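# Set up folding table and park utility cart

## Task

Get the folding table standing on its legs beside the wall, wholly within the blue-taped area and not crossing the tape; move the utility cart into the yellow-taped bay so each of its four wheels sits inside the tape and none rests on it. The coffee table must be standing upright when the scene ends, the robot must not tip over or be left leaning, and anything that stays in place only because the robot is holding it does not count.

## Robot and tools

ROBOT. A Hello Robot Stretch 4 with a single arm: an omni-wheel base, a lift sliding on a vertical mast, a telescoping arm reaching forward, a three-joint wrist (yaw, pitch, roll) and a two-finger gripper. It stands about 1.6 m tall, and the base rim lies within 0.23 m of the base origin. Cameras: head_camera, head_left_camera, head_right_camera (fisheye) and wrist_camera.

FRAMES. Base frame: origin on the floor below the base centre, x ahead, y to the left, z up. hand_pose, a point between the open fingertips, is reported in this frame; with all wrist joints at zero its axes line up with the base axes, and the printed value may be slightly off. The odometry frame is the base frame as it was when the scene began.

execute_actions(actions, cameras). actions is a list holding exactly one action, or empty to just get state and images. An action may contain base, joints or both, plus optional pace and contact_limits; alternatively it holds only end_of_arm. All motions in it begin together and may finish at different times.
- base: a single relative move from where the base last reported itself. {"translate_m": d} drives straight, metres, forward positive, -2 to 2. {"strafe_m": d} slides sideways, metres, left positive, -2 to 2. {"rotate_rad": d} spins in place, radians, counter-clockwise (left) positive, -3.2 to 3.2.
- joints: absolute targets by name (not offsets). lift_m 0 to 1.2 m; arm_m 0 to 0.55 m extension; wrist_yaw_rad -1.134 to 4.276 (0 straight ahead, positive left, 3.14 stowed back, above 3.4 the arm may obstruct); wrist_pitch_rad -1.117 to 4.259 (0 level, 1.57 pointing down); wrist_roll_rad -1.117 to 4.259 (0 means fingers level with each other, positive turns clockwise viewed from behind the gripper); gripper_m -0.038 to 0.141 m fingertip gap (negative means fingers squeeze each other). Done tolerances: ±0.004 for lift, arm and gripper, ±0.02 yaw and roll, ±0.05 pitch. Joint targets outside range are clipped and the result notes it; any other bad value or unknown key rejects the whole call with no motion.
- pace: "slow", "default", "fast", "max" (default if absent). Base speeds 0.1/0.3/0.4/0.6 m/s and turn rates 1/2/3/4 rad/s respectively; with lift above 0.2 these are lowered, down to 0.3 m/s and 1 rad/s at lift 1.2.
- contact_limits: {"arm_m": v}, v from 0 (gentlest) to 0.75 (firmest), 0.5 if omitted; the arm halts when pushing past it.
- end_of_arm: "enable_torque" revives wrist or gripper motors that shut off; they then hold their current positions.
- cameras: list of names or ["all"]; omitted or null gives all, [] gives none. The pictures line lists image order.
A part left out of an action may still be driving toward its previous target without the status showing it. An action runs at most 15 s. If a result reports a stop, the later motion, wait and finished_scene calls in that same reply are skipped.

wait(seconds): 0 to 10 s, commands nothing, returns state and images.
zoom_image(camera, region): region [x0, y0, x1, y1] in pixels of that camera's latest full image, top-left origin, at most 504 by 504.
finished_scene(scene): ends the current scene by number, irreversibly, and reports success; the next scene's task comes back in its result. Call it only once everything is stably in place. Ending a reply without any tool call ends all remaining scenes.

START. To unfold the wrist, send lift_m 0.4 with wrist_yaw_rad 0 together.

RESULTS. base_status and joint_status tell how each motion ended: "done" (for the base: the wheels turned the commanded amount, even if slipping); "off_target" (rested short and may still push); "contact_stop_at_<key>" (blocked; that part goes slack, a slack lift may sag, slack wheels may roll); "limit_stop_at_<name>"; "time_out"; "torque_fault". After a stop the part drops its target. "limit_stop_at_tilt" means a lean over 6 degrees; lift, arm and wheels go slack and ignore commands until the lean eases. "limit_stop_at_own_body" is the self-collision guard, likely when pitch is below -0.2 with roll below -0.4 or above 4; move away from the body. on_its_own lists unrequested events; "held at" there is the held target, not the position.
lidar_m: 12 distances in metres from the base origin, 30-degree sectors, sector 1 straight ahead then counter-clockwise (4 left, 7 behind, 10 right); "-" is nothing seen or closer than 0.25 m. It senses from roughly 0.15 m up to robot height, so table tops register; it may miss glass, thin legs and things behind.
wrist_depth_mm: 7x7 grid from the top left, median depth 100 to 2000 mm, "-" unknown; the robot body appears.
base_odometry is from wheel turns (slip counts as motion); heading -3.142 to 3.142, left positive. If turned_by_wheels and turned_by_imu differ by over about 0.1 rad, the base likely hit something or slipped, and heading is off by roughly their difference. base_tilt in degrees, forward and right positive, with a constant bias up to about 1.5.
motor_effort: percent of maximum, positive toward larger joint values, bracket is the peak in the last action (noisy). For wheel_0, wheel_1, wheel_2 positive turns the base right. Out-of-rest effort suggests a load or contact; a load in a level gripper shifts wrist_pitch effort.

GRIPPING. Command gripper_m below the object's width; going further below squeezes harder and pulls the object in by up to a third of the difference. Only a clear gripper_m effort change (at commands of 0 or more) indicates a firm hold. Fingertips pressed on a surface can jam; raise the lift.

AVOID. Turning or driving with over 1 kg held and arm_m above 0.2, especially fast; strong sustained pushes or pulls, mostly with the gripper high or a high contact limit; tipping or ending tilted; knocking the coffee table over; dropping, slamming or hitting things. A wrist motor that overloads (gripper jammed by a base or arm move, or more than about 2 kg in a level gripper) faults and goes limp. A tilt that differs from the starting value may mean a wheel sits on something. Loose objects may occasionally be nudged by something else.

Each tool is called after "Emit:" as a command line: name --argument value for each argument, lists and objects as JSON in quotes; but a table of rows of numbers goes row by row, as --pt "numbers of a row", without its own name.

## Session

Emit:
execute_actions --actions '[]' --cameras '["head_camera","head_left_camera"]'

Scene clock: 0.00 s.
base_odometry: x=+0.000 y=+0.000 heading=+0.000 (m, m, rad; odometry frame)
turned_by_wheels: +0.000 (rad since the last result)
turned_by_imu: +0.000 (rad since the last result)
base_tilt: forward=-0.5 right=+0.1 (deg)
lidar_m: 1.82 1.69 1.05 0.69 0.64 0.67 0.85 0.79 0.81 1.03 1.43 1.41
base_status: not commanded
joint_positions: lift_m=+0.227 arm_m=+0.000 wrist_yaw_rad=+3.130 wrist_pitch_rad=-0.007 wrist_roll_rad=+0.010 gripper_m=+0.057
joint_status: not commanded
motor_effort: lift_m=+18 arm_m=-1 wrist_yaw_rad=-2 wrist_pitch_rad=-6 wrist_roll_rad=+0 gripper_m=-3 wheel_0=+0 wheel_1=+0 wheel_2=+0 (%)
hand_pose: x=-0.1165 y=+0.0909 z=+0.4074 quat_wxyz=(+0.006, +0.004, +0.005, +1.000) (m; base frame)
wrist_depth_mm: - 139 247 1138 904 723 603 / - 115 140 1118 917 715 603 / - 117 141 1138 917 715 609 / 143 142 217 1138 904 715 603 / 221 917 1008 1160 878 715 609 / 232 946 198 1138 195 699 597 / 235 931 976 120 854 668 609
pictures: head_camera, head_left_camera
Images, in order (width x height): head_camera 420x560, head_left_camera 420x672.

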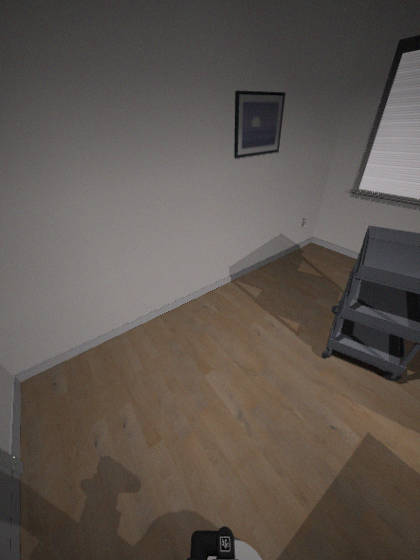

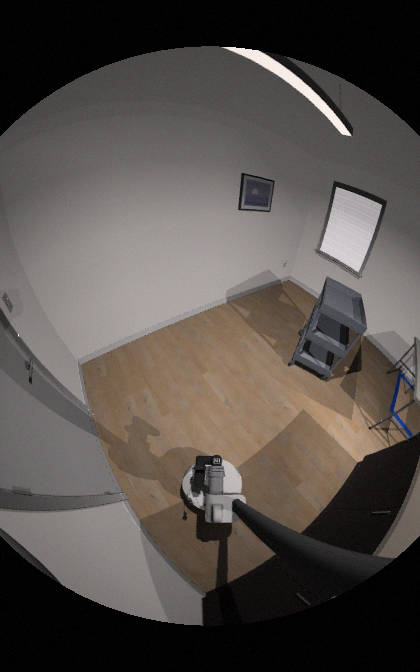

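Same layout, rotated ~1 rad.

Emit:
execute_actions --actions '[{"base":{"rotate_rad":-1.05}}]' --cameras '[]'

Emit:
execute_actions --actions '[{"base":{"strafe_m":-0.35}}]' --cameras '[]'

Emit:
execute_actions --actions '[{"base":{"translate_m":1.3}}]' --cameras '[]'

Emit:
execute_actions --actions '[{"base":{"rotate_rad":-1.2}}]' --cameras '["head_camera","head_left_camera"]'

Scene clock: 6.87 s.
base_odometry: x=+0.000 y=+0.000 heading=-1.049 (m, m, rad; odometry frame)
turned_by_wheels: -1.049 (rad since the last result)
turned_by_imu: -1.069 (rad since the last result)
base_tilt: forward=-0.3 right=+0.0 (deg)
lidar_m: 1.43 1.41 1.83 1.68 1.04 0.70 0.65 0.65 0.85 0.77 0.80 1.05
base_status: done
joint_positions: lift_m=+0.227 arm_m=+0.000 wrist_yaw_rad=+3.130 wrist_pitch_rad=-0.007 wrist_roll_rad=+0.010 gripper_m=+0.057
joint_status: not commanded
motor_effort: lift_m=+18(18) arm_m=+0(1) wrist_yaw_rad=-2(2) wrist_pitch_rad=-7(8) wrist_roll_rad=-1(1) gripper_m=-1(0) wheel_0=+4(11) wheel_1=+5(12) wheel_2=+5(12) (%)
hand_pose: x=-0.1165 y=+0.0909 z=+0.4074 quat_wxyz=(+0.006, +0.004, +0.005, +1.000) (m; base frame)
wrist_depth_mm: - 140 247 788 798 809 820 / - 115 140 809 798 809 831 / - 117 141 809 798 809 831 / 143 141 216 809 809 831 820 / 220 788 798 809 798 831 842 / 232 788 199 809 195 831 842 / 232 778 798 120 831 820 831
pictures: none
No camera images: the call's "cameras" was empty. Leave "cameras" out to get every camera's image.

Scene clock: 9.37 s.
base_odometry: x=-0.303 y=-0.174 heading=-1.049 (m, m, rad; odometry frame)
turned_by_wheels: +0.000 (rad since the last result)
turned_by_imu: -0.002 (rad since the last result)
base_tilt: forward=-0.4 right=+0.1 (deg)
lidar_m: 1.59 1.54 2.21 2.05 1.01 0.69 0.63 0.62 0.50 0.44 0.44 0.61
base_status: done
joint_positions: lift_m=+0.227 arm_m=+0.000 wrist_yaw_rad=+3.130 wrist_pitch_rad=-0.007 wrist_roll_rad=+0.010 gripper_m=+0.057
joint_status: not commanded
motor_effort: lift_m=+18(18) arm_m=-1(1) wrist_yaw_rad=-2(2) wrist_pitch_rad=-7(7) wrist_roll_rad=+1(0) gripper_m=-1(1) wheel_0=+3(8) wheel_1=-3(9) wheel_2=+0(3) (%)
hand_pose: x=-0.1165 y=+0.0909 z=+0.4074 quat_wxyz=(+0.006, +0.004, +0.005, +1.000) (m; base frame)
wrist_depth_mm: - 139 247 768 778 788 798 / - 115 140 768 778 798 788 / - 116 141 759 768 798 809 / 143 142 216 768 778 798 798 / 220 750 759 778 798 788 809 / 231 759 198 778 195 809 798 / 233 741 768 120 798 778 809
pictures: none
No camera images: the call's "cameras" was empty. Leave "cameras" out to get every camera's image.

Scene clock: 15.17 s.
base_odometry: x=+0.345 y=-1.301 heading=-1.048 (m, m, rad; odometry frame)
turned_by_wheels: +0.000 (rad since the last result)
turned_by_imu: -0.001 (rad since the last result)
base_tilt: forward=-0.5 right=+0.0 (deg)
lidar_m: 0.74 1.82 0.55 0.62 2.24 2.07 1.91 0.54 0.36 0.34 0.43 0.37
base_status: done
joint_positions: lift_m=+0.227 arm_m=+0.000 wrist_yaw_rad=+3.130 wrist_pitch_rad=-0.007 wrist_roll_rad=+0.010 gripper_m=+0.057
joint_status: not commanded
motor_effort: lift_m=+18(18) arm_m=-1(0) wrist_yaw_rad=-2(2) wrist_pitch_rad=-6(7) wrist_roll_rad=+1(1) gripper_m=-2(1) wheel_0=+4(10) wheel_1=+3(8) wheel_2=-2(13) (%)
hand_pose: x=-0.1165 y=+0.0909 z=+0.4074 quat_wxyz=(+0.006, +0.004, +0.005, +1.000) (m; base frame)
wrist_depth_mm: - 140 247 - - - - / - 114 140 - - - - / - 117 141 - - - - / 143 141 216 - - - - / 220 1098 - - - - - / 232 1229 198 1430 195 1430 1499 / 233 946 976 120 991 891 1008
pictures: none
No camera images: the call's "cameras" was empty. Leave "cameras" out to get every camera's image.

Scene clock: 17.00 s.
base_odometry: x=+0.345 y=-1.301 heading=-2.247 (m, m, rad; odometry frame)
turned_by_wheels: -1.199 (rad since the last result)
turned_by_imu: -1.220 (rad since the last result)
base_tilt: forward=-0.6 right=-0.2 (deg)
lidar_m: 0.55 0.37 0.56 1.80 0.65 0.55 2.21 2.19 1.91 0.68 0.36 0.34
base_status: done
joint_positions: lift_m=+0.227 arm_m=+0.000 wrist_yaw_rad=+3.130 wrist_pitch_rad=-0.007 wrist_roll_rad=+0.010 gripper_m=+0.057
joint_status: not commanded
motor_effort: lift_m=+18(18) arm_m=+0(1) wrist_yaw_rad=-2(2) wrist_pitch_rad=-7(7) wrist_roll_rad=+0(1) gripper_m=-2(3) wheel_0=+4(10) wheel_1=+4(9) wheel_2=+5(15) (%)
hand_pose: x=-0.1165 y=+0.0909 z=+0.4074 quat_wxyz=(+0.006, +0.004, +0.005, +1.000) (m; base frame)
wrist_depth_mm: - 139 246 - - 741 699 / - 115 140 - - - 1921 / - 117 141 - - 788 539 / 143 141 216 - - - 539 / 220 - - - - - 1983 / 232 1430 198 1430 195 917 991 / 233 931 976 121 960 559 554
pictures: head_camera, head_left_camera
Images, in order (width x height): head_camera 420x560, head_left_camera 420x672.

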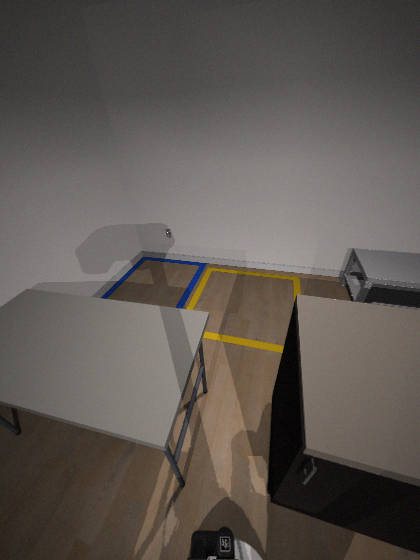

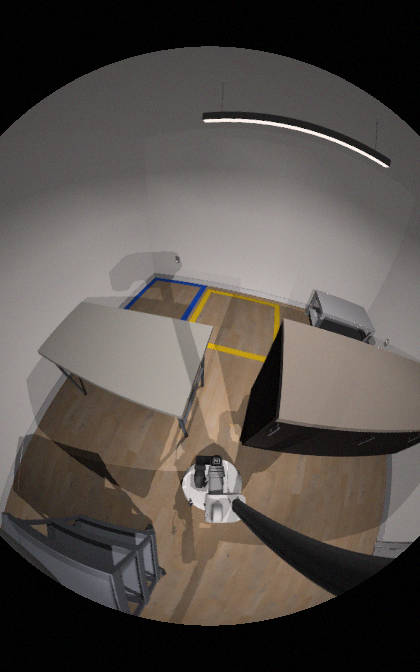

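Emit:
execute_actions --actions '[{"base":{"rotate_rad":-0.28}}]' --cameras '[]'

Emit:
execute_actions --actions '[{"base":{"translate_m":-0.1}}]' --cameras '[]'

Emit:
execute_actions --actions '[{"base":{"strafe_m":0.4}}]' --cameras '[]'

Emit:
execute_actions --actions '[{"base":{"translate_m":0.75},"pace":"slow"}]' --cameras '[]'

Emit:
execute_actions --actions '[{"base":{"translate_m":0.75},"pace":"slow"}]' --cameras '["head_left_camera"]'

Emit:
execute_actions --actions '[{"base":{"strafe_m":0.4},"pace":"slow"}]' --cameras '[]'

Emit:
execute_actions --actions '[{"base":{"strafe_m":-0.7}}]' --cameras '[]'

Emit:
execute_actions --actions '[{"base":{"rotate_rad":1.57}}]' --cameras '["head_camera","head_left_camera"]'

Scene clock: 27.47 s.
base_odometry: x=+0.345 y=-1.301 heading=-2.526 (m, m, rad; odometry frame)
turned_by_wheels: -0.279 (rad since the last result)
turned_by_imu: -0.285 (rad since the last result)
base_tilt: forward=-0.6 right=+0.0 (deg)
lidar_m: 0.45 0.38 0.38 0.94 1.02 0.56 0.69 2.25 2.02 1.36 0.44 0.32
base_status: done
joint_positions: lift_m=+0.227 arm_m=+0.000 wrist_yaw_rad=+3.130 wrist_pitch_rad=-0.007 wrist_roll_rad=+0.010 gripper_m=+0.057
joint_status: not commanded
motor_effort: lift_m=+17(18) arm_m=-1(1) wrist_yaw_rad=-2(2) wrist_pitch_rad=-7(6) wrist_roll_rad=+0(2) gripper_m=-2(3) wheel_0=+4(7) wheel_1=+5(11) wheel_2=+5(8) (%)
hand_pose: x=-0.1165 y=+0.0909 z=+0.4074 quat_wxyz=(+0.006, +0.004, +0.005, +1.000) (m; base frame)
wrist_depth_mm: - 139 246 - 732 741 759 / - 115 140 - 1025 1138 - / - 116 141 - 768 - - / 143 142 216 - 778 - - / 220 - - - - - - / 232 1430 198 1042 195 991 917 / 232 917 976 121 654 676 878
pictures: none
No camera images: the call's "cameras" was empty. Leave "cameras" out to get every camera's image.

Scene clock: 29.00 s.
base_odometry: x=+0.427 y=-1.243 heading=-2.527 (m, m, rad; odometry frame)
turned_by_wheels: +0.000 (rad since the last result)
turned_by_imu: -0.001 (rad since the last result)
base_tilt: forward=-0.4 right=+0.0 (deg)
lidar_m: 0.46 0.45 0.51 1.25 0.80 0.48 0.63 2.18 1.96 1.79 0.58 0.41
base_status: done
joint_positions: lift_m=+0.227 arm_m=+0.000 wrist_yaw_rad=+3.130 wrist_pitch_rad=-0.007 wrist_roll_rad=+0.010 gripper_m=+0.057
joint_status: not commanded
motor_effort: lift_m=+18(18) arm_m=-1(0) wrist_yaw_rad=-2(2) wrist_pitch_rad=-6(7) wrist_roll_rad=+0(1) gripper_m=-2(2) wheel_0=-3(7) wheel_1=-5(10) wheel_2=+1(11) (%)
hand_pose: x=-0.1165 y=+0.0909 z=+0.4074 quat_wxyz=(+0.006, +0.004, +0.005, +1.000) (m; base frame)
wrist_depth_mm: - 139 247 - 741 741 732 / - 114 140 - - 1118 - / - 117 141 - 691 574 - / 143 141 216 - 691 - - / 221 - - - - - - / 232 1464 198 931 195 991 917 / 233 917 976 120 580 554 627
pictures: none
No camera images: the call's "cameras" was empty. Leave "cameras" out to get every camera's image.

Scene clock: 31.67 s.
base_odometry: x=+0.657 y=-1.570 heading=-2.527 (m, m, rad; odometry frame)
turned_by_wheels: +0.000 (rad since the last result)
turned_by_imu: +0.001 (rad since the last result)
base_tilt: forward=-0.4 right=+0.1 (deg)
lidar_m: 0.36 0.36 0.48 1.38 1.44 0.55 0.43 0.43 2.39 1.72 0.66 0.38
base_status: done
joint_positions: lift_m=+0.227 arm_m=+0.000 wrist_yaw_rad=+3.130 wrist_pitch_rad=-0.007 wrist_roll_rad=+0.010 gripper_m=+0.057
joint_status: not commanded
motor_effort: lift_m=+18(18) arm_m=-1(1) wrist_yaw_rad=-2(1) wrist_pitch_rad=-7(7) wrist_roll_rad=+0(2) gripper_m=-2(3) wheel_0=-2(10) wheel_1=+3(11) wheel_2=+0(3) (%)
hand_pose: x=-0.1165 y=+0.0909 z=+0.4074 quat_wxyz=(+0.006, +0.004, +0.005, +1.000) (m; base frame)
wrist_depth_mm: - 139 246 750 741 759 - / - 115 140 - - - 1983 / - 116 141 634 - - - / 143 141 216 - - - 1921 / 220 - - - - - - / 232 1308 199 960 195 1255 1499 / 233 931 585 120 699 878 1008
pictures: none
No camera images: the call's "cameras" was empty. Leave "cameras" out to get every camera's image.

Scene clock: 40.43 s.
base_odometry: x=+0.045 y=-2.003 heading=-2.526 (m, m, rad; odometry frame)
turned_by_wheels: +0.000 (rad since the last result)
turned_by_imu: -0.004 (rad since the last result)
base_tilt: forward=-0.6 right=+0.0 (deg)
lidar_m: 0.25 0.25 0.25 0.25 0.25 1.45 1.18 2.95 0.48 0.25 0.25 0.25
base_status: done
joint_positions: lift_m=+0.227 arm_m=+0.000 wrist_yaw_rad=+3.130 wrist_pitch_rad=-0.007 wrist_roll_rad=+0.010 gripper_m=+0.057
joint_status: not commanded
motor_effort: lift_m=+18(18) arm_m=-1(1) wrist_yaw_rad=-2(3) wrist_pitch_rad=-7(7) wrist_roll_rad=+0(1) gripper_m=-2(3) wheel_0=+7(11) wheel_1=+3(7) wheel_2=-7(14) (%)
hand_pose: x=-0.1165 y=+0.0909 z=+0.4074 quat_wxyz=(+0.006, +0.004, +0.005, +1.000) (m; base frame)
wrist_depth_mm: - 140 247 - - - - / - 115 140 1464 - - 1983 / - 116 141 - - - 1983 / 143 141 217 - - - 1983 / 220 - 1983 1808 - - - / 232 1464 199 1430 195 1430 1464 / 233 931 991 120 1008 891 1025
pictures: none
No camera images: the call's "cameras" was empty. Leave "cameras" out to get every camera's image.

Scene clock: 49.20 s.
base_odometry: x=-0.567 y=-2.435 heading=-2.526 (m, m, rad; odometry frame)
turned_by_wheels: +0.000 (rad since the last result)
turned_by_imu: -0.003 (rad since the last result)
base_tilt: forward=-0.3 right=+0.0 (deg)
lidar_m: 0.25 0.25 0.25 0.25 0.25 0.25 1.92 0.71 0.67 1.72 0.25 0.25
base_status: done
joint_positions: lift_m=+0.227 arm_m=+0.000 wrist_yaw_rad=+3.130 wrist_pitch_rad=-0.007 wrist_roll_rad=+0.010 gripper_m=+0.057
joint_status: not commanded
motor_effort: lift_m=+18(18) arm_m=-1(1) wrist_yaw_rad=-2(2) wrist_pitch_rad=-7(7) wrist_roll_rad=-1(0) gripper_m=-1(2) wheel_0=+6(9) wheel_1=+6(9) wheel_2=-8(18) (%)
hand_pose: x=-0.1165 y=+0.0909 z=+0.4074 quat_wxyz=(+0.006, +0.004, +0.005, +1.000) (m; base frame)
wrist_depth_mm: - 139 247 - - 574 574 / - 114 140 - - - 1863 / - 117 141 - - - - / 143 141 216 - - - - / 221 - - - - - 1983 / 232 1308 199 1464 195 1464 1499 / 233 931 991 120 991 831 1008
pictures: head_left_camera
Images, in order (width x height): head_left_camera 420x672.

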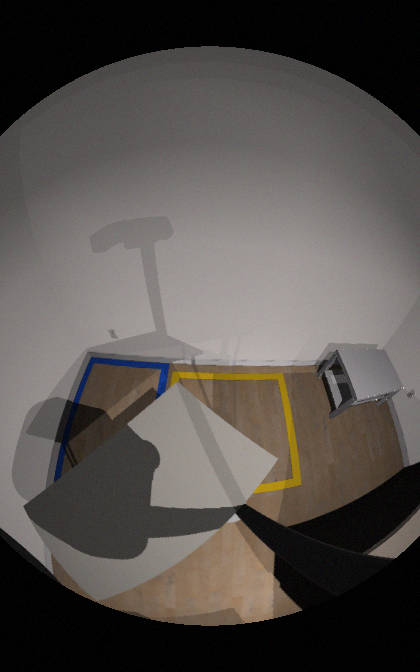

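Scene clock: 54.33 s.
base_odometry: x=-0.336 y=-2.762 heading=-2.526 (m, m, rad; odometry frame)
turned_by_wheels: +0.000 (rad since the last result)
turned_by_imu: +0.001 (rad since the last result)
base_tilt: forward=-0.4 right=+0.2 (deg)
lidar_m: 0.25 0.25 0.25 0.25 0.25 0.25 0.25 1.27 1.00 1.77 0.25 0.25
base_status: done
joint_positions: lift_m=+0.227 arm_m=+0.000 wrist_yaw_rad=+3.130 wrist_pitch_rad=-0.007 wrist_roll_rad=+0.010 gripper_m=+0.057
joint_status: not commanded
motor_effort: lift_m=+18(18) arm_m=-1(0) wrist_yaw_rad=-2(2) wrist_pitch_rad=-6(6) wrist_roll_rad=+2(0) gripper_m=-1(2) wheel_0=-6(9) wheel_1=+9(13) wheel_2=+0(2) (%)
hand_pose: x=-0.1165 y=+0.0909 z=+0.4074 quat_wxyz=(+0.006, +0.004, +0.005, +1.000) (m; base frame)
wrist_depth_mm: - 139 246 - 574 580 580 / - 115 140 - - 1921 1430 / - 117 141 - - - 1430 / 143 142 216 - - - 1464 / 220 - - - - 1863 1366 / 232 1397 199 1430 196 1464 1366 / 234 917 991 120 1008 891 1008
pictures: none
No camera images: the call's "cameras" was empty. Leave "cameras" out to get every camera's image.

Scene clock: 58.00 s.
base_odometry: x=-0.740 y=-2.190 heading=-2.526 (m, m, rad; odometry frame)
turned_by_wheels: +0.000 (rad since the last result)
turned_by_imu: -0.005 (rad since the last result)
base_tilt: forward=-0.5 right=+0.0 (deg)
lidar_m: 1.11 1.18 0.46 0.49 0.71 2.18 0.83 0.49 0.63 1.69 0.98 1.18
base_status: done
joint_positions: lift_m=+0.227 arm_m=+0.000 wrist_yaw_rad=+3.130 wrist_pitch_rad=-0.007 wrist_roll_rad=+0.010 gripper_m=+0.057
joint_status: not commanded
motor_effort: lift_m=+18(18) arm_m=-1(0) wrist_yaw_rad=-2(1) wrist_pitch_rad=-6(6) wrist_roll_rad=+1(0) gripper_m=-3(4) wheel_0=+2(9) wheel_1=-4(14) wheel_2=+0(3) (%)
hand_pose: x=-0.1165 y=+0.0909 z=+0.4074 quat_wxyz=(+0.006, +0.004, +0.005, +1.000) (m; base frame)
wrist_depth_mm: - 139 246 - - - - / - 115 140 - - - - / - 117 141 - - - - / 143 141 216 - - - - / 220 591 1025 - - - - / 233 597 199 1430 195 1499 1499 / 233 591 931 121 991 891 1025
pictures: none
No camera images: the call's "cameras" was empty. Leave "cameras" out to get every camera's image.

Scene clock: 60.07 s.
base_odometry: x=-0.740 y=-2.190 heading=-0.957 (m, m, rad; odometry frame)
turned_by_wheels: +1.569 (rad since the last result)
turned_by_imu: +1.595 (rad since the last result)
base_tilt: forward=-0.6 right=-0.1 (deg)
lidar_m: 0.52 0.71 2.16 0.82 0.49 0.65 1.72 1.00 1.18 1.11 1.18 0.47
base_status: done
joint_positions: lift_m=+0.227 arm_m=+0.000 wrist_yaw_rad=+3.130 wrist_pitch_rad=-0.007 wrist_roll_rad=+0.010 gripper_m=+0.057
joint_status: not commanded
motor_effort: lift_m=+18(18) arm_m=+0(1) wrist_yaw_rad=-1(2) wrist_pitch_rad=-6(6) wrist_roll_rad=+0(1) gripper_m=-2(2) wheel_0=-3(9) wheel_1=-5(11) wheel_2=-5(11) (%)
hand_pose: x=-0.1165 y=+0.0909 z=+0.4074 quat_wxyz=(+0.006, +0.004, +0.005, +1.000) (m; base frame)
wrist_depth_mm: - 139 246 - - 878 580 / - 115 140 - - 866 585 / - 116 141 - 1863 866 585 / 143 142 216 - 1756 866 585 / 220 1618 - - 1576 866 585 / 232 1308 198 1430 195 798 585 / 234 931 976 120 991 715 574
pictures: head_camera, head_left_camera
Images, in order (width x height): head_camera 420x560, head_left_camera 420x672.

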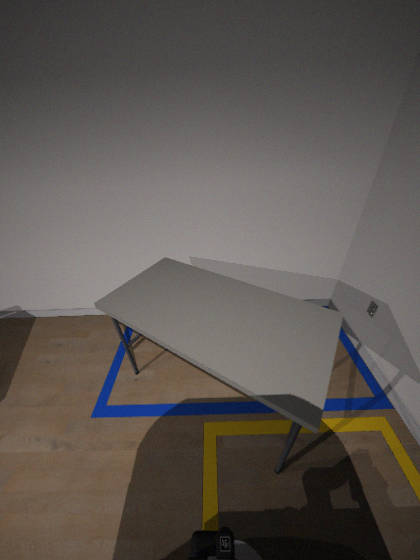

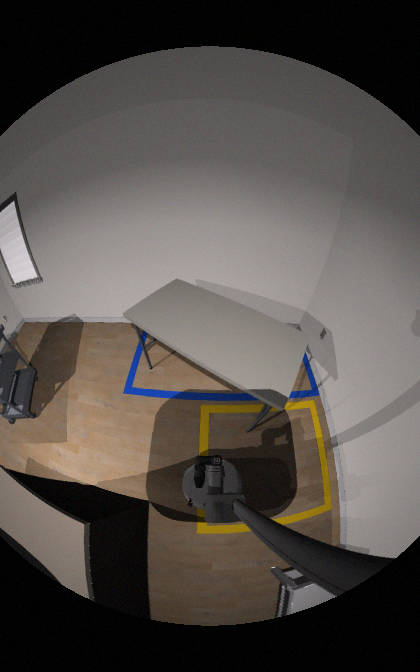

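Emit:
execute_actions --actions '[{"base":{"strafe_m":-0.3}}]' --cameras '[]'

Emit:
execute_actions --actions '[{"base":{"translate_m":0.72},"pace":"slow"}]' --cameras '[]'

Emit:
execute_actions --actions '[{"base":{"translate_m":-0.7}}]' --cameras '["head_camera"]'

Scene clock: 68.50 s.
base_odometry: x=-0.985 y=-2.363 heading=-0.957 (m, m, rad; odometry frame)
turned_by_wheels: +0.000 (rad since the last result)
turned_by_imu: -0.003 (rad since the last result)
base_tilt: forward=-0.4 right=-0.1 (deg)
lidar_m: 0.37 0.49 2.43 0.81 0.77 1.08 0.87 0.88 0.86 0.82 0.85 0.70
base_status: done
joint_positions: lift_m=+0.227 arm_m=+0.000 wrist_yaw_rad=+3.130 wrist_pitch_rad=-0.007 wrist_roll_rad=+0.010 gripper_m=+0.057
joint_status: not commanded
motor_effort: lift_m=+18(18) arm_m=-1(1) wrist_yaw_rad=-1(1) wrist_pitch_rad=-7(7) wrist_roll_rad=-1(0) gripper_m=-2(2) wheel_0=+2(12) wheel_1=-3(13) wheel_2=+0(1) (%)
hand_pose: x=-0.1165 y=+0.0909 z=+0.4074 quat_wxyz=(+0.006, +0.004, +0.005, +1.000) (m; base frame)
wrist_depth_mm: - 139 247 - - - 1098 / - 115 140 - - 1661 1025 / - 117 141 - - 1537 1025 / 143 141 216 - - 1576 1025 / 220 1756 1499 - - 1499 1025 / 232 1205 198 1430 195 1336 1008 / 234 931 976 120 1008 891 946
pictures: none
No camera images: the call's "cameras" was empty. Leave "cameras" out to get every camera's image.

Scene clock: 77.00 s.
base_odometry: x=-0.571 y=-2.951 heading=-0.957 (m, m, rad; odometry frame)
turned_by_wheels: +0.000 (rad since the last result)
turned_by_imu: -0.003 (rad since the last result)
base_tilt: forward=-0.5 right=-0.1 (deg)
lidar_m: 0.25 0.25 0.34 2.32 1.33 1.19 1.58 1.19 0.85 0.80 0.85 0.25
base_status: done
joint_positions: lift_m=+0.227 arm_m=+0.000 wrist_yaw_rad=+3.130 wrist_pitch_rad=-0.007 wrist_roll_rad=+0.010 gripper_m=+0.057
joint_status: not commanded
motor_effort: lift_m=+18(18) arm_m=-1(1) wrist_yaw_rad=-2(2) wrist_pitch_rad=-6(7) wrist_roll_rad=-2(1) gripper_m=-1(3) wheel_0=+5(4) wheel_1=+6(4) wheel_2=-8(13) (%)
hand_pose: x=-0.1165 y=+0.0909 z=+0.4074 quat_wxyz=(+0.006, +0.004, +0.005, +1.000) (m; base frame)
wrist_depth_mm: - 139 248 - - - - / - 115 140 - - 1708 1042 / - 116 141 - - 1576 1042 / 143 141 216 - - 1576 1025 / 220 1756 1983 - - 1499 1042 / 231 1430 198 1430 195 1397 1025 / 233 931 991 120 1008 891 1008
pictures: none
No camera images: the call's "cameras" was empty. Leave "cameras" out to get every camera's image.

Scene clock: 80.83 s.
base_odometry: x=-0.974 y=-2.379 heading=-0.957 (m, m, rad; odometry frame)
turned_by_wheels: +0.000 (rad since the last result)
turned_by_imu: -0.002 (rad since the last result)
base_tilt: forward=-0.4 right=+0.0 (deg)
lidar_m: 0.81 0.96 2.40 0.89 0.78 1.05 0.90 0.92 0.88 0.82 0.87 1.19
base_status: done
joint_positions: lift_m=+0.227 arm_m=+0.000 wrist_yaw_rad=+3.130 wrist_pitch_rad=-0.007 wrist_roll_rad=+0.010 gripper_m=+0.057
joint_status: not commanded
motor_effort: lift_m=+18(18) arm_m=-1(1) wrist_yaw_rad=-1(2) wrist_pitch_rad=-6(6) wrist_roll_rad=+0(0) gripper_m=-2(1) wheel_0=-4(10) wheel_1=-5(8) wheel_2=+3(12) (%)
hand_pose: x=-0.1165 y=+0.0909 z=+0.4074 quat_wxyz=(+0.006, +0.004, +0.005, +1.000) (m; base frame)
wrist_depth_mm: - 140 246 - - - 1060 / - 115 140 - - 1661 1008 / - 116 141 - - 1499 1008 / 143 141 216 - - 1537 1008 / 220 1708 1537 - - 1537 1008 / 232 1205 198 1464 195 1336 1008 / 234 931 991 120 1008 891 960
pictures: head_camera
Images, in order (width x height): head_camera 420x560.

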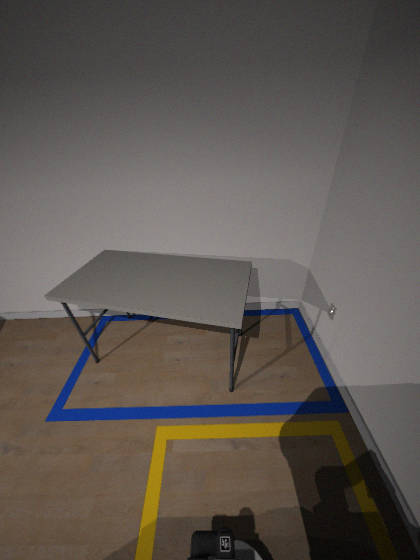

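As before: go to the left end.

Emit:
execute_actions --actions '[{"base":{"translate_m":0.35}}]' --cameras '[]'

Emit:
execute_actions --actions '[{"base":{"strafe_m":1.75}}]' --cameras '[]'

Emit:
execute_actions --actions '[{"base":{"translate_m":0.95}}]' --cameras '[]'

Emit:
execute_actions --actions '[{"base":{"rotate_rad":-1.57},"joints":{"lift_m":0.35,"wrist_yaw_rad":0,"gripper_m":0}}]' --cameras '["head_camera"]'

Scene clock: 87.80 s.
base_odometry: x=-0.772 y=-2.665 heading=-0.957 (m, m, rad; odometry frame)
turned_by_wheels: +0.000 (rad since the last result)
turned_by_imu: -0.001 (rad since the last result)
base_tilt: forward=-0.4 right=+0.2 (deg)
lidar_m: 0.49 0.57 1.00 2.25 0.95 1.07 1.25 1.23 0.85 0.81 0.84 1.17
base_status: done
joint_positions: lift_m=+0.227 arm_m=+0.000 wrist_yaw_rad=+3.130 wrist_pitch_rad=-0.007 wrist_roll_rad=+0.010 gripper_m=+0.057
joint_status: not commanded
motor_effort: lift_m=+18(18) arm_m=-1(0) wrist_yaw_rad=-2(2) wrist_pitch_rad=-6(6) wrist_roll_rad=+0(0) gripper_m=-1(1) wheel_0=+3(10) wheel_1=+4(9) wheel_2=-2(14) (%)
hand_pose: x=-0.1165 y=+0.0909 z=+0.4074 quat_wxyz=(+0.006, +0.004, +0.005, +1.000) (m; base frame)
wrist_depth_mm: - 139 248 - - - 1078 / - 115 140 - - 1661 1025 / - 117 141 - - 1576 1025 / 143 141 216 - - 1537 1008 / 221 1808 1576 - - 1537 1025 / 232 1430 198 1464 195 1336 1008 / 233 931 976 120 991 891 946
pictures: none
No camera images: the call's "cameras" was empty. Leave "cameras" out to get every camera's image.

Scene clock: 94.97 s.
base_odometry: x=+0.658 y=-1.657 heading=-0.957 (m, m, rad; odometry frame)
turned_by_wheels: +0.000 (rad since the last result)
turned_by_imu: +0.004 (rad since the last result)
base_tilt: forward=-0.5 right=+0.1 (deg)
lidar_m: 1.32 1.36 0.64 0.51 0.47 2.51 1.52 0.68 0.82 1.90 1.07 1.03
base_status: done
joint_positions: lift_m=+0.227 arm_m=+0.000 wrist_yaw_rad=+3.130 wrist_pitch_rad=-0.007 wrist_roll_rad=+0.010 gripper_m=+0.057
joint_status: not commanded
motor_effort: lift_m=+18(18) arm_m=-1(0) wrist_yaw_rad=-2(1) wrist_pitch_rad=-7(6) wrist_roll_rad=+1(0) gripper_m=-2(2) wheel_0=-3(12) wheel_1=+4(11) wheel_2=+0(1) (%)
hand_pose: x=-0.1165 y=+0.0909 z=+0.4074 quat_wxyz=(+0.006, +0.004, +0.005, +1.000) (m; base frame)
wrist_depth_mm: - 139 247 - - - - / - 115 140 - - - - / - 117 141 - - - - / 143 142 216 - - - - / 220 976 1708 - - - - / 232 1078 199 1430 195 1430 1430 / 233 946 976 120 991 878 1008
pictures: none
No camera images: the call's "cameras" was empty. Leave "cameras" out to get every camera's image.

Scene clock: 99.60 s.
base_odometry: x=+1.205 y=-2.433 heading=-0.956 (m, m, rad; odometry frame)
turned_by_wheels: +0.000 (rad since the last result)
turned_by_imu: -0.001 (rad since the last result)
base_tilt: forward=-0.4 right=+0.0 (deg)
lidar_m: 0.36 0.41 0.57 1.39 0.90 0.93 1.59 1.58 2.67 0.68 0.59 0.40
base_status: done
joint_positions: lift_m=+0.227 arm_m=+0.000 wrist_yaw_rad=+3.130 wrist_pitch_rad=-0.007 wrist_roll_rad=+0.010 gripper_m=+0.057
joint_status: not commanded
motor_effort: lift_m=+18(18) arm_m=-1(0) wrist_yaw_rad=-3(2) wrist_pitch_rad=-7(6) wrist_roll_rad=+0(0) gripper_m=+0(0) wheel_0=+4(6) wheel_1=+3(9) wheel_2=-2(12) (%)
hand_pose: x=-0.1165 y=+0.0909 z=+0.4074 quat_wxyz=(+0.006, +0.004, +0.005, +1.000) (m; base frame)
wrist_depth_mm: - 140 247 - - - 866 / - 115 140 - - 1160 1160 / - 116 141 - - - - / 143 141 216 - - - - / 220 1661 1708 - - - - / 232 1430 199 1430 194 1182 891 / 233 946 976 121 991 891 960
pictures: none
No camera images: the call's "cameras" was empty. Leave "cameras" out to get every camera's image.

Scene clock: 102.00 s.
base_odometry: x=+1.205 y=-2.434 heading=-2.525 (m, m, rad; odometry frame)
turned_by_wheels: -1.569 (rad since the last result)
turned_by_imu: -1.597 (rad since the last result)
base_tilt: forward=-0.3 right=+0.0 (deg)
lidar_m: 0.69 0.56 0.40 0.38 0.39 0.54 1.46 0.90 0.94 1.59 1.57 2.65
base_status: done
joint_positions: lift_m=+0.350 arm_m=+0.000 wrist_yaw_rad=+0.001 wrist_pitch_rad=-0.007 wrist_roll_rad=+0.010 gripper_m=+0.000
joint_status: all done
motor_effort: lift_m=+20(22) arm_m=-1(0) wrist_yaw_rad=-3(9) wrist_pitch_rad=-6(7) wrist_roll_rad=+0(0) gripper_m=-3(6) wheel_0=+4(6) wheel_1=+3(14) wheel_2=+6(12) (%)
hand_pose: x=+0.4594 y=-0.0873 z=+0.5301 quat_wxyz=(+1.000, +0.005, -0.004, +0.000) (m; base frame)
wrist_depth_mm: 683 976 1863 - - - - / 603 585 525 492 496 - - / 654 878 1025 1008 991 - - / 647 991 1863 - - - - / 654 991 1863 - - - - / 654 991 1366 195 188 1808 1808 / 661 842 569 131 1182 1182 1281
pictures: head_camera
Images, in order (width x height): head_camera 420x560.

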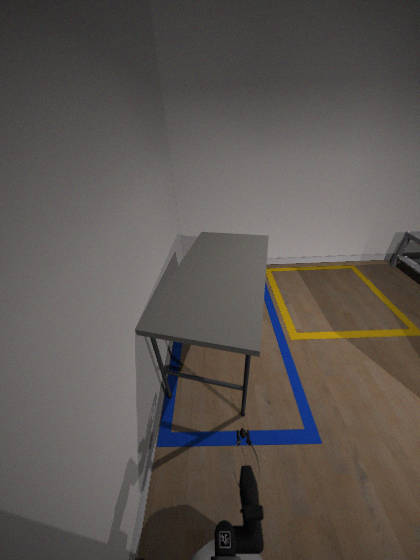

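Emit:
execute_actions --actions '[{"joints":{"arm_m":0.55},"base":{"translate_m":0.08}}]' --cameras '[]'

Emit:
execute_actions --actions '[{"base":{"strafe_m":-0.23},"pace":"slow"}]' --cameras '[]'

Emit:
execute_actions --actions '[{"base":{"strafe_m":0.15}}]' --cameras '[]'

Emit:
execute_actions --actions '[{"joints":{"arm_m":0},"base":{"translate_m":0.5}}]' --cameras '[]'

Emit:
execute_actions --actions '[{"base":{"translate_m":0.42},"pace":"slow"}]' --cameras '[]'

Emit:
execute_actions --actions '[{"base":{"translate_m":-1.0}}]' --cameras '["head_camera","head_left_camera"]'

Scene clock: 111.97 s.
base_odometry: x=+1.140 y=-2.480 heading=-2.525 (m, m, rad; odometry frame)
turned_by_wheels: +0.000 (rad since the last result)
turned_by_imu: -0.001 (rad since the last result)
base_tilt: forward=-0.5 right=+0.0 (deg)
lidar_m: 0.60 0.58 0.38 0.37 0.40 0.58 1.48 0.95 1.03 1.52 1.57 0.65
base_status: done
joint_positions: lift_m=+0.350 arm_m=+0.549 wrist_yaw_rad=+0.000 wrist_pitch_rad=-0.007 wrist_roll_rad=+0.010 gripper_m=+0.000
joint_status: all done
motor_effort: lift_m=+20(20) arm_m=+7(8) wrist_yaw_rad=-2(11) wrist_pitch_rad=-6(7) wrist_roll_rad=+0(1) gripper_m=-4(5) wheel_0=+4(7) wheel_1=+3(9) wheel_2=-3(15) (%)
hand_pose: x=+1.0081 y=-0.0874 z=+0.5302 quat_wxyz=(+1.000, +0.005, -0.004, +0.000) (m; base frame)
wrist_depth_mm: 300 297 294 291 291 291 296 / 477 462 459 455 452 452 1661 / 691 991 1366 1025 1042 1708 1708 / 683 1008 1756 1756 1708 1756 1708 / 683 991 1756 1756 1808 1661 1708 / 691 1008 1366 196 187 1756 1708 / 699 946 1160 131 1229 1138 1255
pictures: none
No camera images: the call's "cameras" was empty. Leave "cameras" out to get every camera's image.

Scene clock: 115.40 s.
base_odometry: x=+1.007 y=-2.292 heading=-2.524 (m, m, rad; odometry frame)
turned_by_wheels: +0.001 (rad since the last result)
turned_by_imu: +0.001 (rad since the last result)
base_tilt: forward=-0.5 right=-0.1 (deg)
lidar_m: 0.59 0.64 0.62 0.60 0.63 0.89 2.23 0.83 0.93 1.30 1.32 2.59
base_status: done
joint_positions: lift_m=+0.350 arm_m=+0.549 wrist_yaw_rad=+0.000 wrist_pitch_rad=-0.007 wrist_roll_rad=+0.010 gripper_m=+0.000
joint_status: not commanded
motor_effort: lift_m=+20(20) arm_m=+6(7) wrist_yaw_rad=-2(1) wrist_pitch_rad=-5(6) wrist_roll_rad=-1(0) gripper_m=-3(2) wheel_0=+10(16) wheel_1=-3(9) wheel_2=+3(5) (%)
hand_pose: x=+1.0083 y=-0.0874 z=+0.5302 quat_wxyz=(+1.000, +0.005, -0.004, +0.000) (m; base frame)
wrist_depth_mm: 301 298 294 293 340 1756 1661 / 469 469 459 455 585 1708 1708 / 991 1281 1042 1025 1756 1708 1661 / 991 1464 1808 1808 1708 1756 1661 / 991 1464 1808 1756 1756 1708 1708 / 1008 1464 1618 195 188 1708 1708 / 1008 1205 1160 130 1229 1160 1255
pictures: none
No camera images: the call's "cameras" was empty. Leave "cameras" out to get every camera's image.

Scene clock: 117.13 s.
base_odometry: x=+1.094 y=-2.415 heading=-2.524 (m, m, rad; odometry frame)
turned_by_wheels: +0.000 (rad since the last result)
turned_by_imu: +0.000 (rad since the last result)
base_tilt: forward=-0.4 right=+0.1 (deg)
lidar_m: 0.61 0.67 0.47 0.44 0.46 0.67 1.83 0.91 1.00 1.46 1.46 0.62
base_status: done
joint_positions: lift_m=+0.350 arm_m=+0.549 wrist_yaw_rad=+0.000 wrist_pitch_rad=-0.007 wrist_roll_rad=+0.010 gripper_m=+0.000
joint_status: not commanded
motor_effort: lift_m=+20(20) arm_m=+6(6) wrist_yaw_rad=-3(3) wrist_pitch_rad=-7(5) wrist_roll_rad=+0(1) gripper_m=-4(4) wheel_0=-2(12) wheel_1=+3(13) wheel_2=+1(0) (%)
hand_pose: x=+1.0083 y=-0.0874 z=+0.5302 quat_wxyz=(+1.000, +0.005, -0.004, +0.000) (m; base frame)
wrist_depth_mm: 301 297 294 291 291 291 294 / 477 462 459 455 452 452 1708 / 798 1078 1078 1060 991 1708 1708 / 798 1182 1756 1808 1756 1756 1756 / 798 1160 1756 1708 1808 1756 1708 / 798 1160 1576 196 188 1708 1756 / 809 1078 1078 131 1160 1160 1281
pictures: none
No camera images: the call's "cameras" was empty. Leave "cameras" out to get every camera's image.

Scene clock: 120.27 s.
base_odometry: x=+0.687 y=-2.704 heading=-2.524 (m, m, rad; odometry frame)
turned_by_wheels: +0.000 (rad since the last result)
turned_by_imu: -0.001 (rad since the last result)
base_tilt: forward=-0.4 right=+0.0 (deg)
lidar_m: 0.25 0.25 0.25 0.45 0.48 0.68 1.81 1.35 1.51 1.42 0.25 0.25
base_status: done
joint_positions: lift_m=+0.350 arm_m=+0.001 wrist_yaw_rad=+0.000 wrist_pitch_rad=-0.007 wrist_roll_rad=+0.010 gripper_m=+0.000
joint_status: all done
motor_effort: lift_m=+19(20) arm_m=-7(7) wrist_yaw_rad=-1(2) wrist_pitch_rad=-7(7) wrist_roll_rad=+1(1) gripper_m=-4(4) wheel_0=+2(9) wheel_1=+4(11) wheel_2=-3(13) (%)
hand_pose: x=+0.4605 y=-0.0874 z=+0.5301 quat_wxyz=(+1.000, +0.005, -0.004, +0.000) (m; base frame)
wrist_depth_mm: 296 293 291 286 287 287 289 / 469 459 452 445 442 445 1708 / 798 1078 1042 1025 1008 1756 1756 / 788 1160 1808 1808 1808 1808 1756 / 809 1160 1808 1808 1863 1756 1756 / 798 1138 1537 195 187 1756 1756 / 798 1078 1160 131 1255 1182 1281
pictures: none
No camera images: the call's "cameras" was empty. Leave "cameras" out to get every camera's image.

Scene clock: 125.73 s.
base_odometry: x=+0.345 y=-2.947 heading=-2.524 (m, m, rad; odometry frame)
turned_by_wheels: +0.000 (rad since the last result)
turned_by_imu: -0.002 (rad since the last result)
base_tilt: forward=-0.4 right=-0.1 (deg)
lidar_m: 0.25 0.25 0.25 0.25 0.50 0.70 1.87 1.73 1.49 0.25 0.25 0.25
base_status: done
joint_positions: lift_m=+0.350 arm_m=+0.001 wrist_yaw_rad=+0.000 wrist_pitch_rad=-0.007 wrist_roll_rad=+0.010 gripper_m=+0.000
joint_status: not commanded
motor_effort: lift_m=+19(19) arm_m=-6(7) wrist_yaw_rad=-2(3) wrist_pitch_rad=-7(6) wrist_roll_rad=+1(1) gripper_m=-4(4) wheel_0=+4(9) wheel_1=+5(10) wheel_2=-10(18) (%)
hand_pose: x=+0.4605 y=-0.0874 z=+0.5302 quat_wxyz=(+1.000, +0.005, -0.004, +0.000) (m; base frame)
wrist_depth_mm: 297 293 289 286 286 287 287 / 462 459 452 445 442 439 1366 / 809 1078 1366 1366 1336 1336 1336 / 788 1160 1366 1397 1366 1366 1336 / 809 1160 1397 1366 1397 1366 1366 / 788 1160 931 195 187 1336 1366 / 820 1078 1098 131 1160 1160 1308
pictures: none
No camera images: the call's "cameras" was empty. Leave "cameras" out to get every camera's image.

Scene clock: 130.57 s.
base_odometry: x=+1.160 y=-2.368 heading=-2.524 (m, m, rad; odometry frame)
turned_by_wheels: +0.000 (rad since the last result)
turned_by_imu: -0.002 (rad since the last result)
base_tilt: forward=-0.4 right=-0.1 (deg)
lidar_m: 0.93 0.69 0.48 0.45 0.49 0.68 1.83 0.84 0.89 1.49 1.49 2.67
base_status: done
joint_positions: lift_m=+0.350 arm_m=+0.001 wrist_yaw_rad=+0.000 wrist_pitch_rad=-0.007 wrist_roll_rad=+0.010 gripper_m=+0.000
joint_status: not commanded
motor_effort: lift_m=+19(19) arm_m=-6(6) wrist_yaw_rad=-2(2) wrist_pitch_rad=-6(7) wrist_roll_rad=+1(0) gripper_m=-3(5) wheel_0=-3(9) wheel_1=-3(13) wheel_2=+3(14) (%)
hand_pose: x=+0.4605 y=-0.0874 z=+0.5302 quat_wxyz=(+1.000, +0.005, -0.004, +0.000) (m; base frame)
wrist_depth_mm: 778 1138 - - - - - / 788 1078 1863 - - - - / 788 1008 1042 1025 1025 - - / 788 1060 - - - - - / 798 1078 - - - - - / 798 1078 1499 195 187 1808 1863 / 798 1025 1160 131 1182 1182 1281
pictures: head_camera, head_left_camera
Images, in order (width x height): head_camera 420x560, head_left_camera 420x672.

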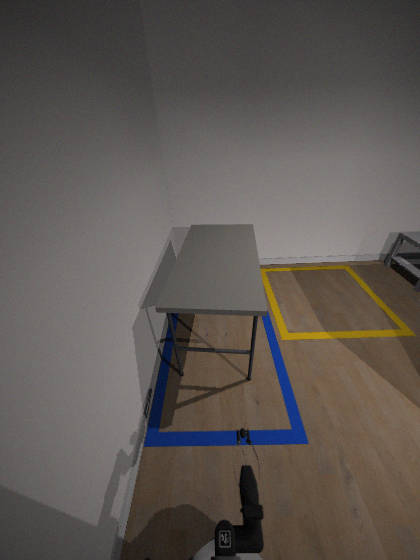

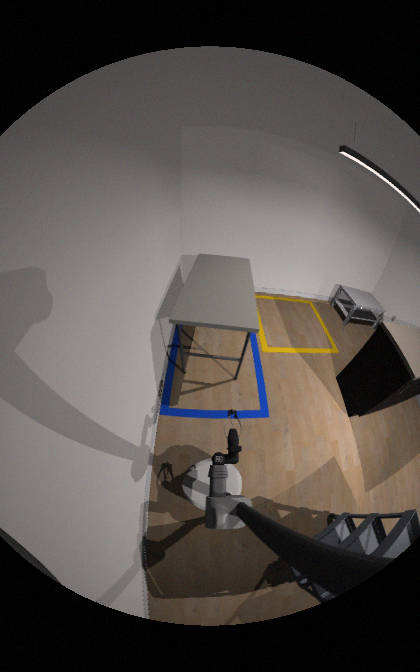

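Good. Cart.

Emit:
execute_actions --actions '[{"base":{"translate_m":-1.4},"joints":{"wrist_yaw_rad":3.13,"lift_m":0.15}}]' --cameras '[]'

Emit:
execute_actions --actions '[{"base":{"strafe_m":-0.9}}]' --cameras '["head_camera"]'

Scene clock: 138.90 s.
base_odometry: x=+2.302 y=-1.558 heading=-2.525 (m, m, rad; odometry frame)
turned_by_wheels: -0.001 (rad since the last result)
turned_by_imu: -0.004 (rad since the last result)
base_tilt: forward=-0.5 right=+0.1 (deg)
lidar_m: 1.87 0.61 0.45 0.39 0.43 0.66 0.74 0.78 1.06 2.91 0.65 0.73
base_status: done
joint_positions: lift_m=+0.150 arm_m=+0.001 wrist_yaw_rad=+3.130 wrist_pitch_rad=-0.007 wrist_roll_rad=+0.010 gripper_m=+0.000
joint_status: all done
motor_effort: lift_m=+15(18) arm_m=-6(6) wrist_yaw_rad=-1(4) wrist_pitch_rad=-6(6) wrist_roll_rad=+0(0) gripper_m=-4(3) wheel_0=-5(8) wheel_1=-5(8) wheel_2=+1(13) (%)
hand_pose: x=-0.1155 y=+0.0909 z=+0.3305 quat_wxyz=(+0.006, +0.004, +0.005, +1.000) (m; base frame)
wrist_depth_mm: - 141 246 878 878 891 585 / - 115 141 904 878 878 597 / - 116 142 878 891 878 597 / 144 143 216 891 878 866 591 / 221 891 904 878 878 878 591 / 232 904 891 195 188 854 585 / 232 820 759 131 831 732 580
pictures: none
No camera images: the call's "cameras" was empty. Leave "cameras" out to get every camera's image.

Scene clock: 143.23 s.
base_odometry: x=+1.781 y=-0.824 heading=-2.525 (m, m, rad; odometry frame)
turned_by_wheels: +0.000 (rad since the last result)
turned_by_imu: -0.006 (rad since the last result)
base_tilt: forward=-0.4 right=+0.2 (deg)
lidar_m: 0.32 0.29 0.38 1.32 1.11 0.77 0.73 0.77 1.03 2.34 2.42 0.41
base_status: done
joint_positions: lift_m=+0.150 arm_m=+0.001 wrist_yaw_rad=+3.130 wrist_pitch_rad=-0.007 wrist_roll_rad=+0.010 gripper_m=+0.000
joint_status: not commanded
motor_effort: lift_m=+16(16) arm_m=-6(6) wrist_yaw_rad=+0(1) wrist_pitch_rad=-7(7) wrist_roll_rad=+0(2) gripper_m=-5(4) wheel_0=+1(11) wheel_1=-4(12) wheel_2=+0(3) (%)
hand_pose: x=-0.1155 y=+0.0909 z=+0.3305 quat_wxyz=(+0.006, +0.004, +0.005, +1.000) (m; base frame)
wrist_depth_mm: - 141 246 866 866 866 854 / - 115 141 878 866 866 854 / - 117 142 866 878 866 866 / 144 143 216 878 891 866 866 / 221 891 891 891 891 878 878 / 231 891 878 195 187 878 878 / 232 809 768 131 831 788 831
pictures: head_camera
Images, in order (width x height): head_camera 420x560.

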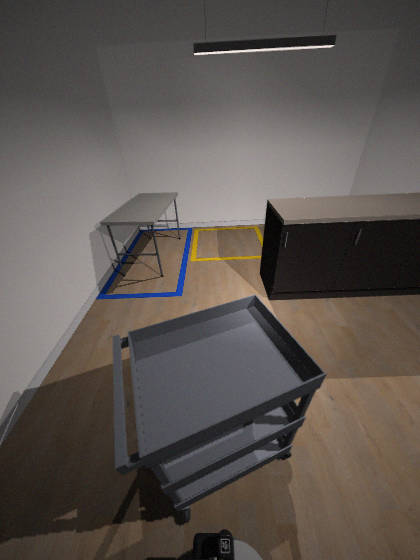

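Emit:
execute_actions --actions '[{"base":{"translate_m":0.75},"pace":"slow"}]' --cameras '["head_camera"]'

Emit:
execute_actions --actions '[{"base":{"translate_m":0.75},"pace":"slow"}]' --cameras '["head_camera"]'

Scene clock: 155.00 s.
base_odometry: x=+1.170 y=-1.258 heading=-2.525 (m, m, rad; odometry frame)
turned_by_wheels: +0.000 (rad since the last result)
turned_by_imu: -0.004 (rad since the last result)
base_tilt: forward=-0.4 right=+0.2 (deg)
lidar_m: 0.25 0.25 0.40 1.37 1.42 1.58 1.48 1.54 2.10 2.34 0.25 0.25
base_status: done
joint_positions: lift_m=+0.150 arm_m=+0.001 wrist_yaw_rad=+3.130 wrist_pitch_rad=-0.007 wrist_roll_rad=+0.010 gripper_m=+0.000
joint_status: not commanded
motor_effort: lift_m=+16(16) arm_m=-6(6) wrist_yaw_rad=-1(1) wrist_pitch_rad=-7(7) wrist_roll_rad=+0(1) gripper_m=-4(4) wheel_0=+6(8) wheel_1=+4(12) wheel_2=-5(17) (%)
hand_pose: x=-0.1155 y=+0.0908 z=+0.3304 quat_wxyz=(+0.006, +0.004, +0.005, +1.000) (m; base frame)
wrist_depth_mm: - 141 247 1618 1661 1618 1618 / - 115 141 1618 1618 1618 1576 / - 117 142 1618 1661 1661 1618 / 144 143 216 1661 1661 1661 1618 / 220 1661 1661 1661 1618 1618 1618 / 232 1182 1098 195 189 1205 1255 / 233 820 759 130 831 788 854
pictures: head_camera
Images, in order (width x height): head_camera 420x560.

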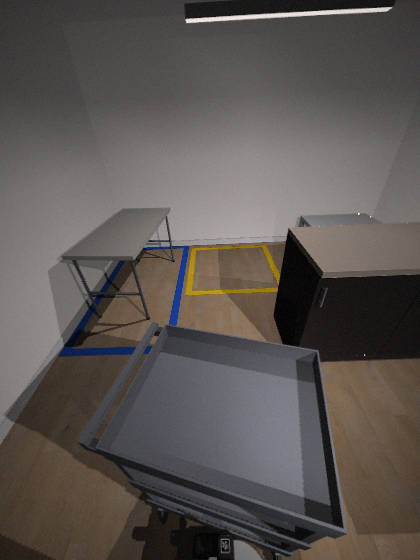

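Scene clock: 163.77 s.
base_odometry: x=+0.558 y=-1.692 heading=-2.524 (m, m, rad; odometry frame)
turned_by_wheels: +0.000 (rad since the last result)
turned_by_imu: -0.003 (rad since the last result)
base_tilt: forward=-0.3 right=+0.1 (deg)
lidar_m: 0.25 0.29 1.23 1.35 1.41 1.96 2.23 2.32 2.44 1.11 0.25 0.25
base_status: done
joint_positions: lift_m=+0.150 arm_m=+0.001 wrist_yaw_rad=+3.130 wrist_pitch_rad=-0.007 wrist_roll_rad=+0.010 gripper_m=+0.000
joint_status: not commanded
motor_effort: lift_m=+16(16) arm_m=-6(6) wrist_yaw_rad=-1(1) wrist_pitch_rad=-6(7) wrist_roll_rad=-1(0) gripper_m=-5(4) wheel_0=+5(9) wheel_1=+6(8) wheel_2=-8(13) (%)
hand_pose: x=-0.1155 y=+0.0908 z=+0.3304 quat_wxyz=(+0.006, +0.004, +0.005, +1.000) (m; base frame)
wrist_depth_mm: - 141 247 - - - 1983 / - 115 141 - - - 1921 / - 116 142 - - - 1983 / 144 142 216 - - - 1921 / 220 - - - - - 1921 / 231 1205 1118 195 188 1205 1229 / 232 831 778 130 820 778 831
pictures: head_camera
Images, in order (width x height): head_camera 420x560.

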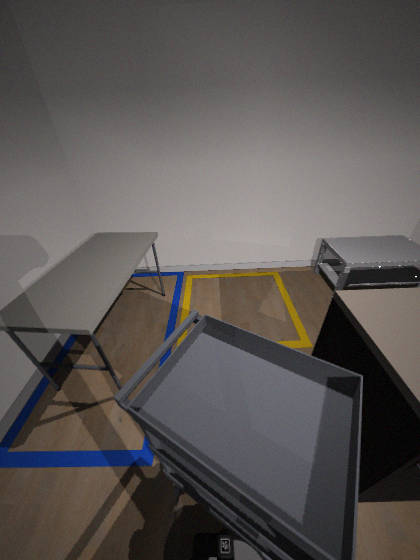

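Shift to the near corner.

Emit:
execute_actions --actions '[{"base":{"translate_m":-0.35}}]' --cameras '[]'

Emit:
execute_actions --actions '[{"base":{"strafe_m":-0.3}}]' --cameras '[]'

Emit:
execute_actions --actions '[{"base":{"rotate_rad":0.12}}]' --cameras '[]'

Emit:
execute_actions --actions '[{"base":{"translate_m":0.75},"pace":"slow"}]' --cameras '["head_camera"]'

Scene clock: 171.33 s.
base_odometry: x=+0.844 y=-1.489 heading=-2.525 (m, m, rad; odometry frame)
turned_by_wheels: +0.000 (rad since the last result)
turned_by_imu: -0.002 (rad since the last result)
base_tilt: forward=-0.3 right=+0.2 (deg)
lidar_m: 0.51 0.73 1.43 1.35 1.40 1.93 1.88 1.96 2.44 2.35 0.86 0.48
base_status: done
joint_positions: lift_m=+0.150 arm_m=+0.001 wrist_yaw_rad=+3.130 wrist_pitch_rad=-0.007 wrist_roll_rad=+0.010 gripper_m=+0.000
joint_status: not commanded
motor_effort: lift_m=+16(16) arm_m=-6(6) wrist_yaw_rad=-1(1) wrist_pitch_rad=-8(7) wrist_roll_rad=+1(1) gripper_m=-5(5) wheel_0=-4(13) wheel_1=-4(9) wheel_2=+2(11) (%)
hand_pose: x=-0.1155 y=+0.0908 z=+0.3304 quat_wxyz=(+0.006, +0.004, +0.005, +1.000) (m; base frame)
wrist_depth_mm: - 140 246 - - 1983 1983 / - 115 141 - - - 1983 / - 116 142 - - - 1983 / 144 143 216 - - - 1921 / 221 - - - - - 1921 / 231 1205 1098 195 187 1229 1229 / 233 809 778 131 820 778 842
pictures: none
No camera images: the call's "cameras" was empty. Leave "cameras" out to get every camera's image.

Scene clock: 173.67 s.
base_odometry: x=+0.670 y=-1.245 heading=-2.525 (m, m, rad; odometry frame)
turned_by_wheels: +0.000 (rad since the last result)
turned_by_imu: -0.002 (rad since the last result)
base_tilt: forward=-0.6 right=-0.1 (deg)
lidar_m: 0.43 0.50 1.73 1.64 1.77 1.98 1.89 1.96 2.14 2.04 0.89 0.64
base_status: done
joint_positions: lift_m=+0.150 arm_m=+0.001 wrist_yaw_rad=+3.130 wrist_pitch_rad=-0.007 wrist_roll_rad=+0.010 gripper_m=+0.000
joint_status: not commanded
motor_effort: lift_m=+16(16) arm_m=-6(6) wrist_yaw_rad=-1(1) wrist_pitch_rad=-7(6) wrist_roll_rad=+0(1) gripper_m=-4(4) wheel_0=+1(14) wheel_1=-3(13) wheel_2=+0(5) (%)
hand_pose: x=-0.1155 y=+0.0908 z=+0.3304 quat_wxyz=(+0.006, +0.004, +0.005, +1.000) (m; base frame)
wrist_depth_mm: - 141 246 1983 - - - / - 115 141 - - - 1983 / - 116 142 - - - - / 144 143 216 - - - - / 220 - - - - - - / 231 1182 1060 195 188 1255 1229 / 233 820 788 131 831 778 842
pictures: none
No camera images: the call's "cameras" was empty. Leave "cameras" out to get every camera's image.

Scene clock: 174.43 s.
base_odometry: x=+0.670 y=-1.245 heading=-2.406 (m, m, rad; odometry frame)
turned_by_wheels: +0.119 (rad since the last result)
turned_by_imu: +0.121 (rad since the last result)
base_tilt: forward=-0.4 right=+0.1 (deg)
lidar_m: 0.42 0.59 1.67 1.66 1.78 1.94 1.88 2.03 2.06 1.78 0.79 0.66
base_status: done
joint_positions: lift_m=+0.150 arm_m=+0.001 wrist_yaw_rad=+3.130 wrist_pitch_rad=-0.007 wrist_roll_rad=+0.010 gripper_m=+0.000
joint_status: not commanded
motor_effort: lift_m=+16(16) arm_m=-6(6) wrist_yaw_rad=-1(1) wrist_pitch_rad=-7(7) wrist_roll_rad=+0(1) gripper_m=-3(4) wheel_0=-3(5) wheel_1=-4(8) wheel_2=-5(9) (%)
hand_pose: x=-0.1155 y=+0.0908 z=+0.3304 quat_wxyz=(+0.006, +0.004, +0.005, +1.000) (m; base frame)
wrist_depth_mm: - 141 246 - 1983 1921 1863 / - 115 141 - 1983 1921 1863 / - 116 142 - 1983 1863 1863 / 144 143 218 - 1983 1921 1863 / 221 - - - 1983 1921 1863 / 232 1205 1098 195 187 1229 1229 / 233 820 768 130 820 788 842
pictures: none
No camera images: the call's "cameras" was empty. Leave "cameras" out to get every camera's image.

Scene clock: 183.20 s.
base_odometry: x=+0.114 y=-1.748 heading=-2.406 (m, m, rad; odometry frame)
turned_by_wheels: +0.000 (rad since the last result)
turned_by_imu: -0.002 (rad since the last result)
base_tilt: forward=-0.4 right=+0.0 (deg)
lidar_m: 0.25 0.25 0.35 1.58 1.76 2.56 2.66 2.76 0.32 0.31 0.27 0.25
base_status: done
joint_positions: lift_m=+0.150 arm_m=+0.001 wrist_yaw_rad=+3.130 wrist_pitch_rad=-0.007 wrist_roll_rad=+0.010 gripper_m=+0.000
joint_status: not commanded
motor_effort: lift_m=+16(16) arm_m=-6(6) wrist_yaw_rad=-2(0) wrist_pitch_rad=-6(6) wrist_roll_rad=+0(0) gripper_m=-5(4) wheel_0=+3(15) wheel_1=+6(8) wheel_2=-6(20) (%)
hand_pose: x=-0.1155 y=+0.0908 z=+0.3304 quat_wxyz=(+0.006, +0.004, +0.005, +1.000) (m; base frame)
wrist_depth_mm: - 140 247 - - - - / - 115 141 - - - - / - 116 142 - - - - / 144 143 216 - - - - / 220 - - - - - - / 231 1205 1098 195 188 1205 1255 / 232 820 778 131 820 788 842
pictures: head_camera
Images, in order (width x height): head_camera 420x560.

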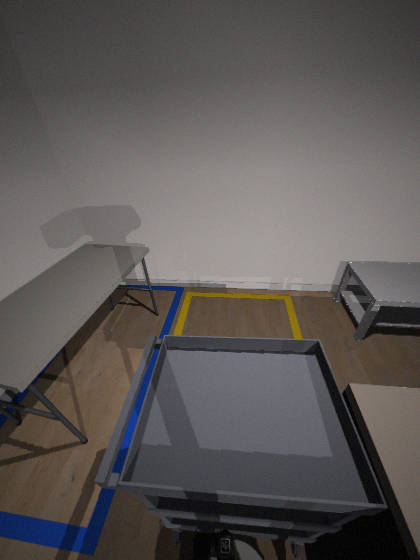

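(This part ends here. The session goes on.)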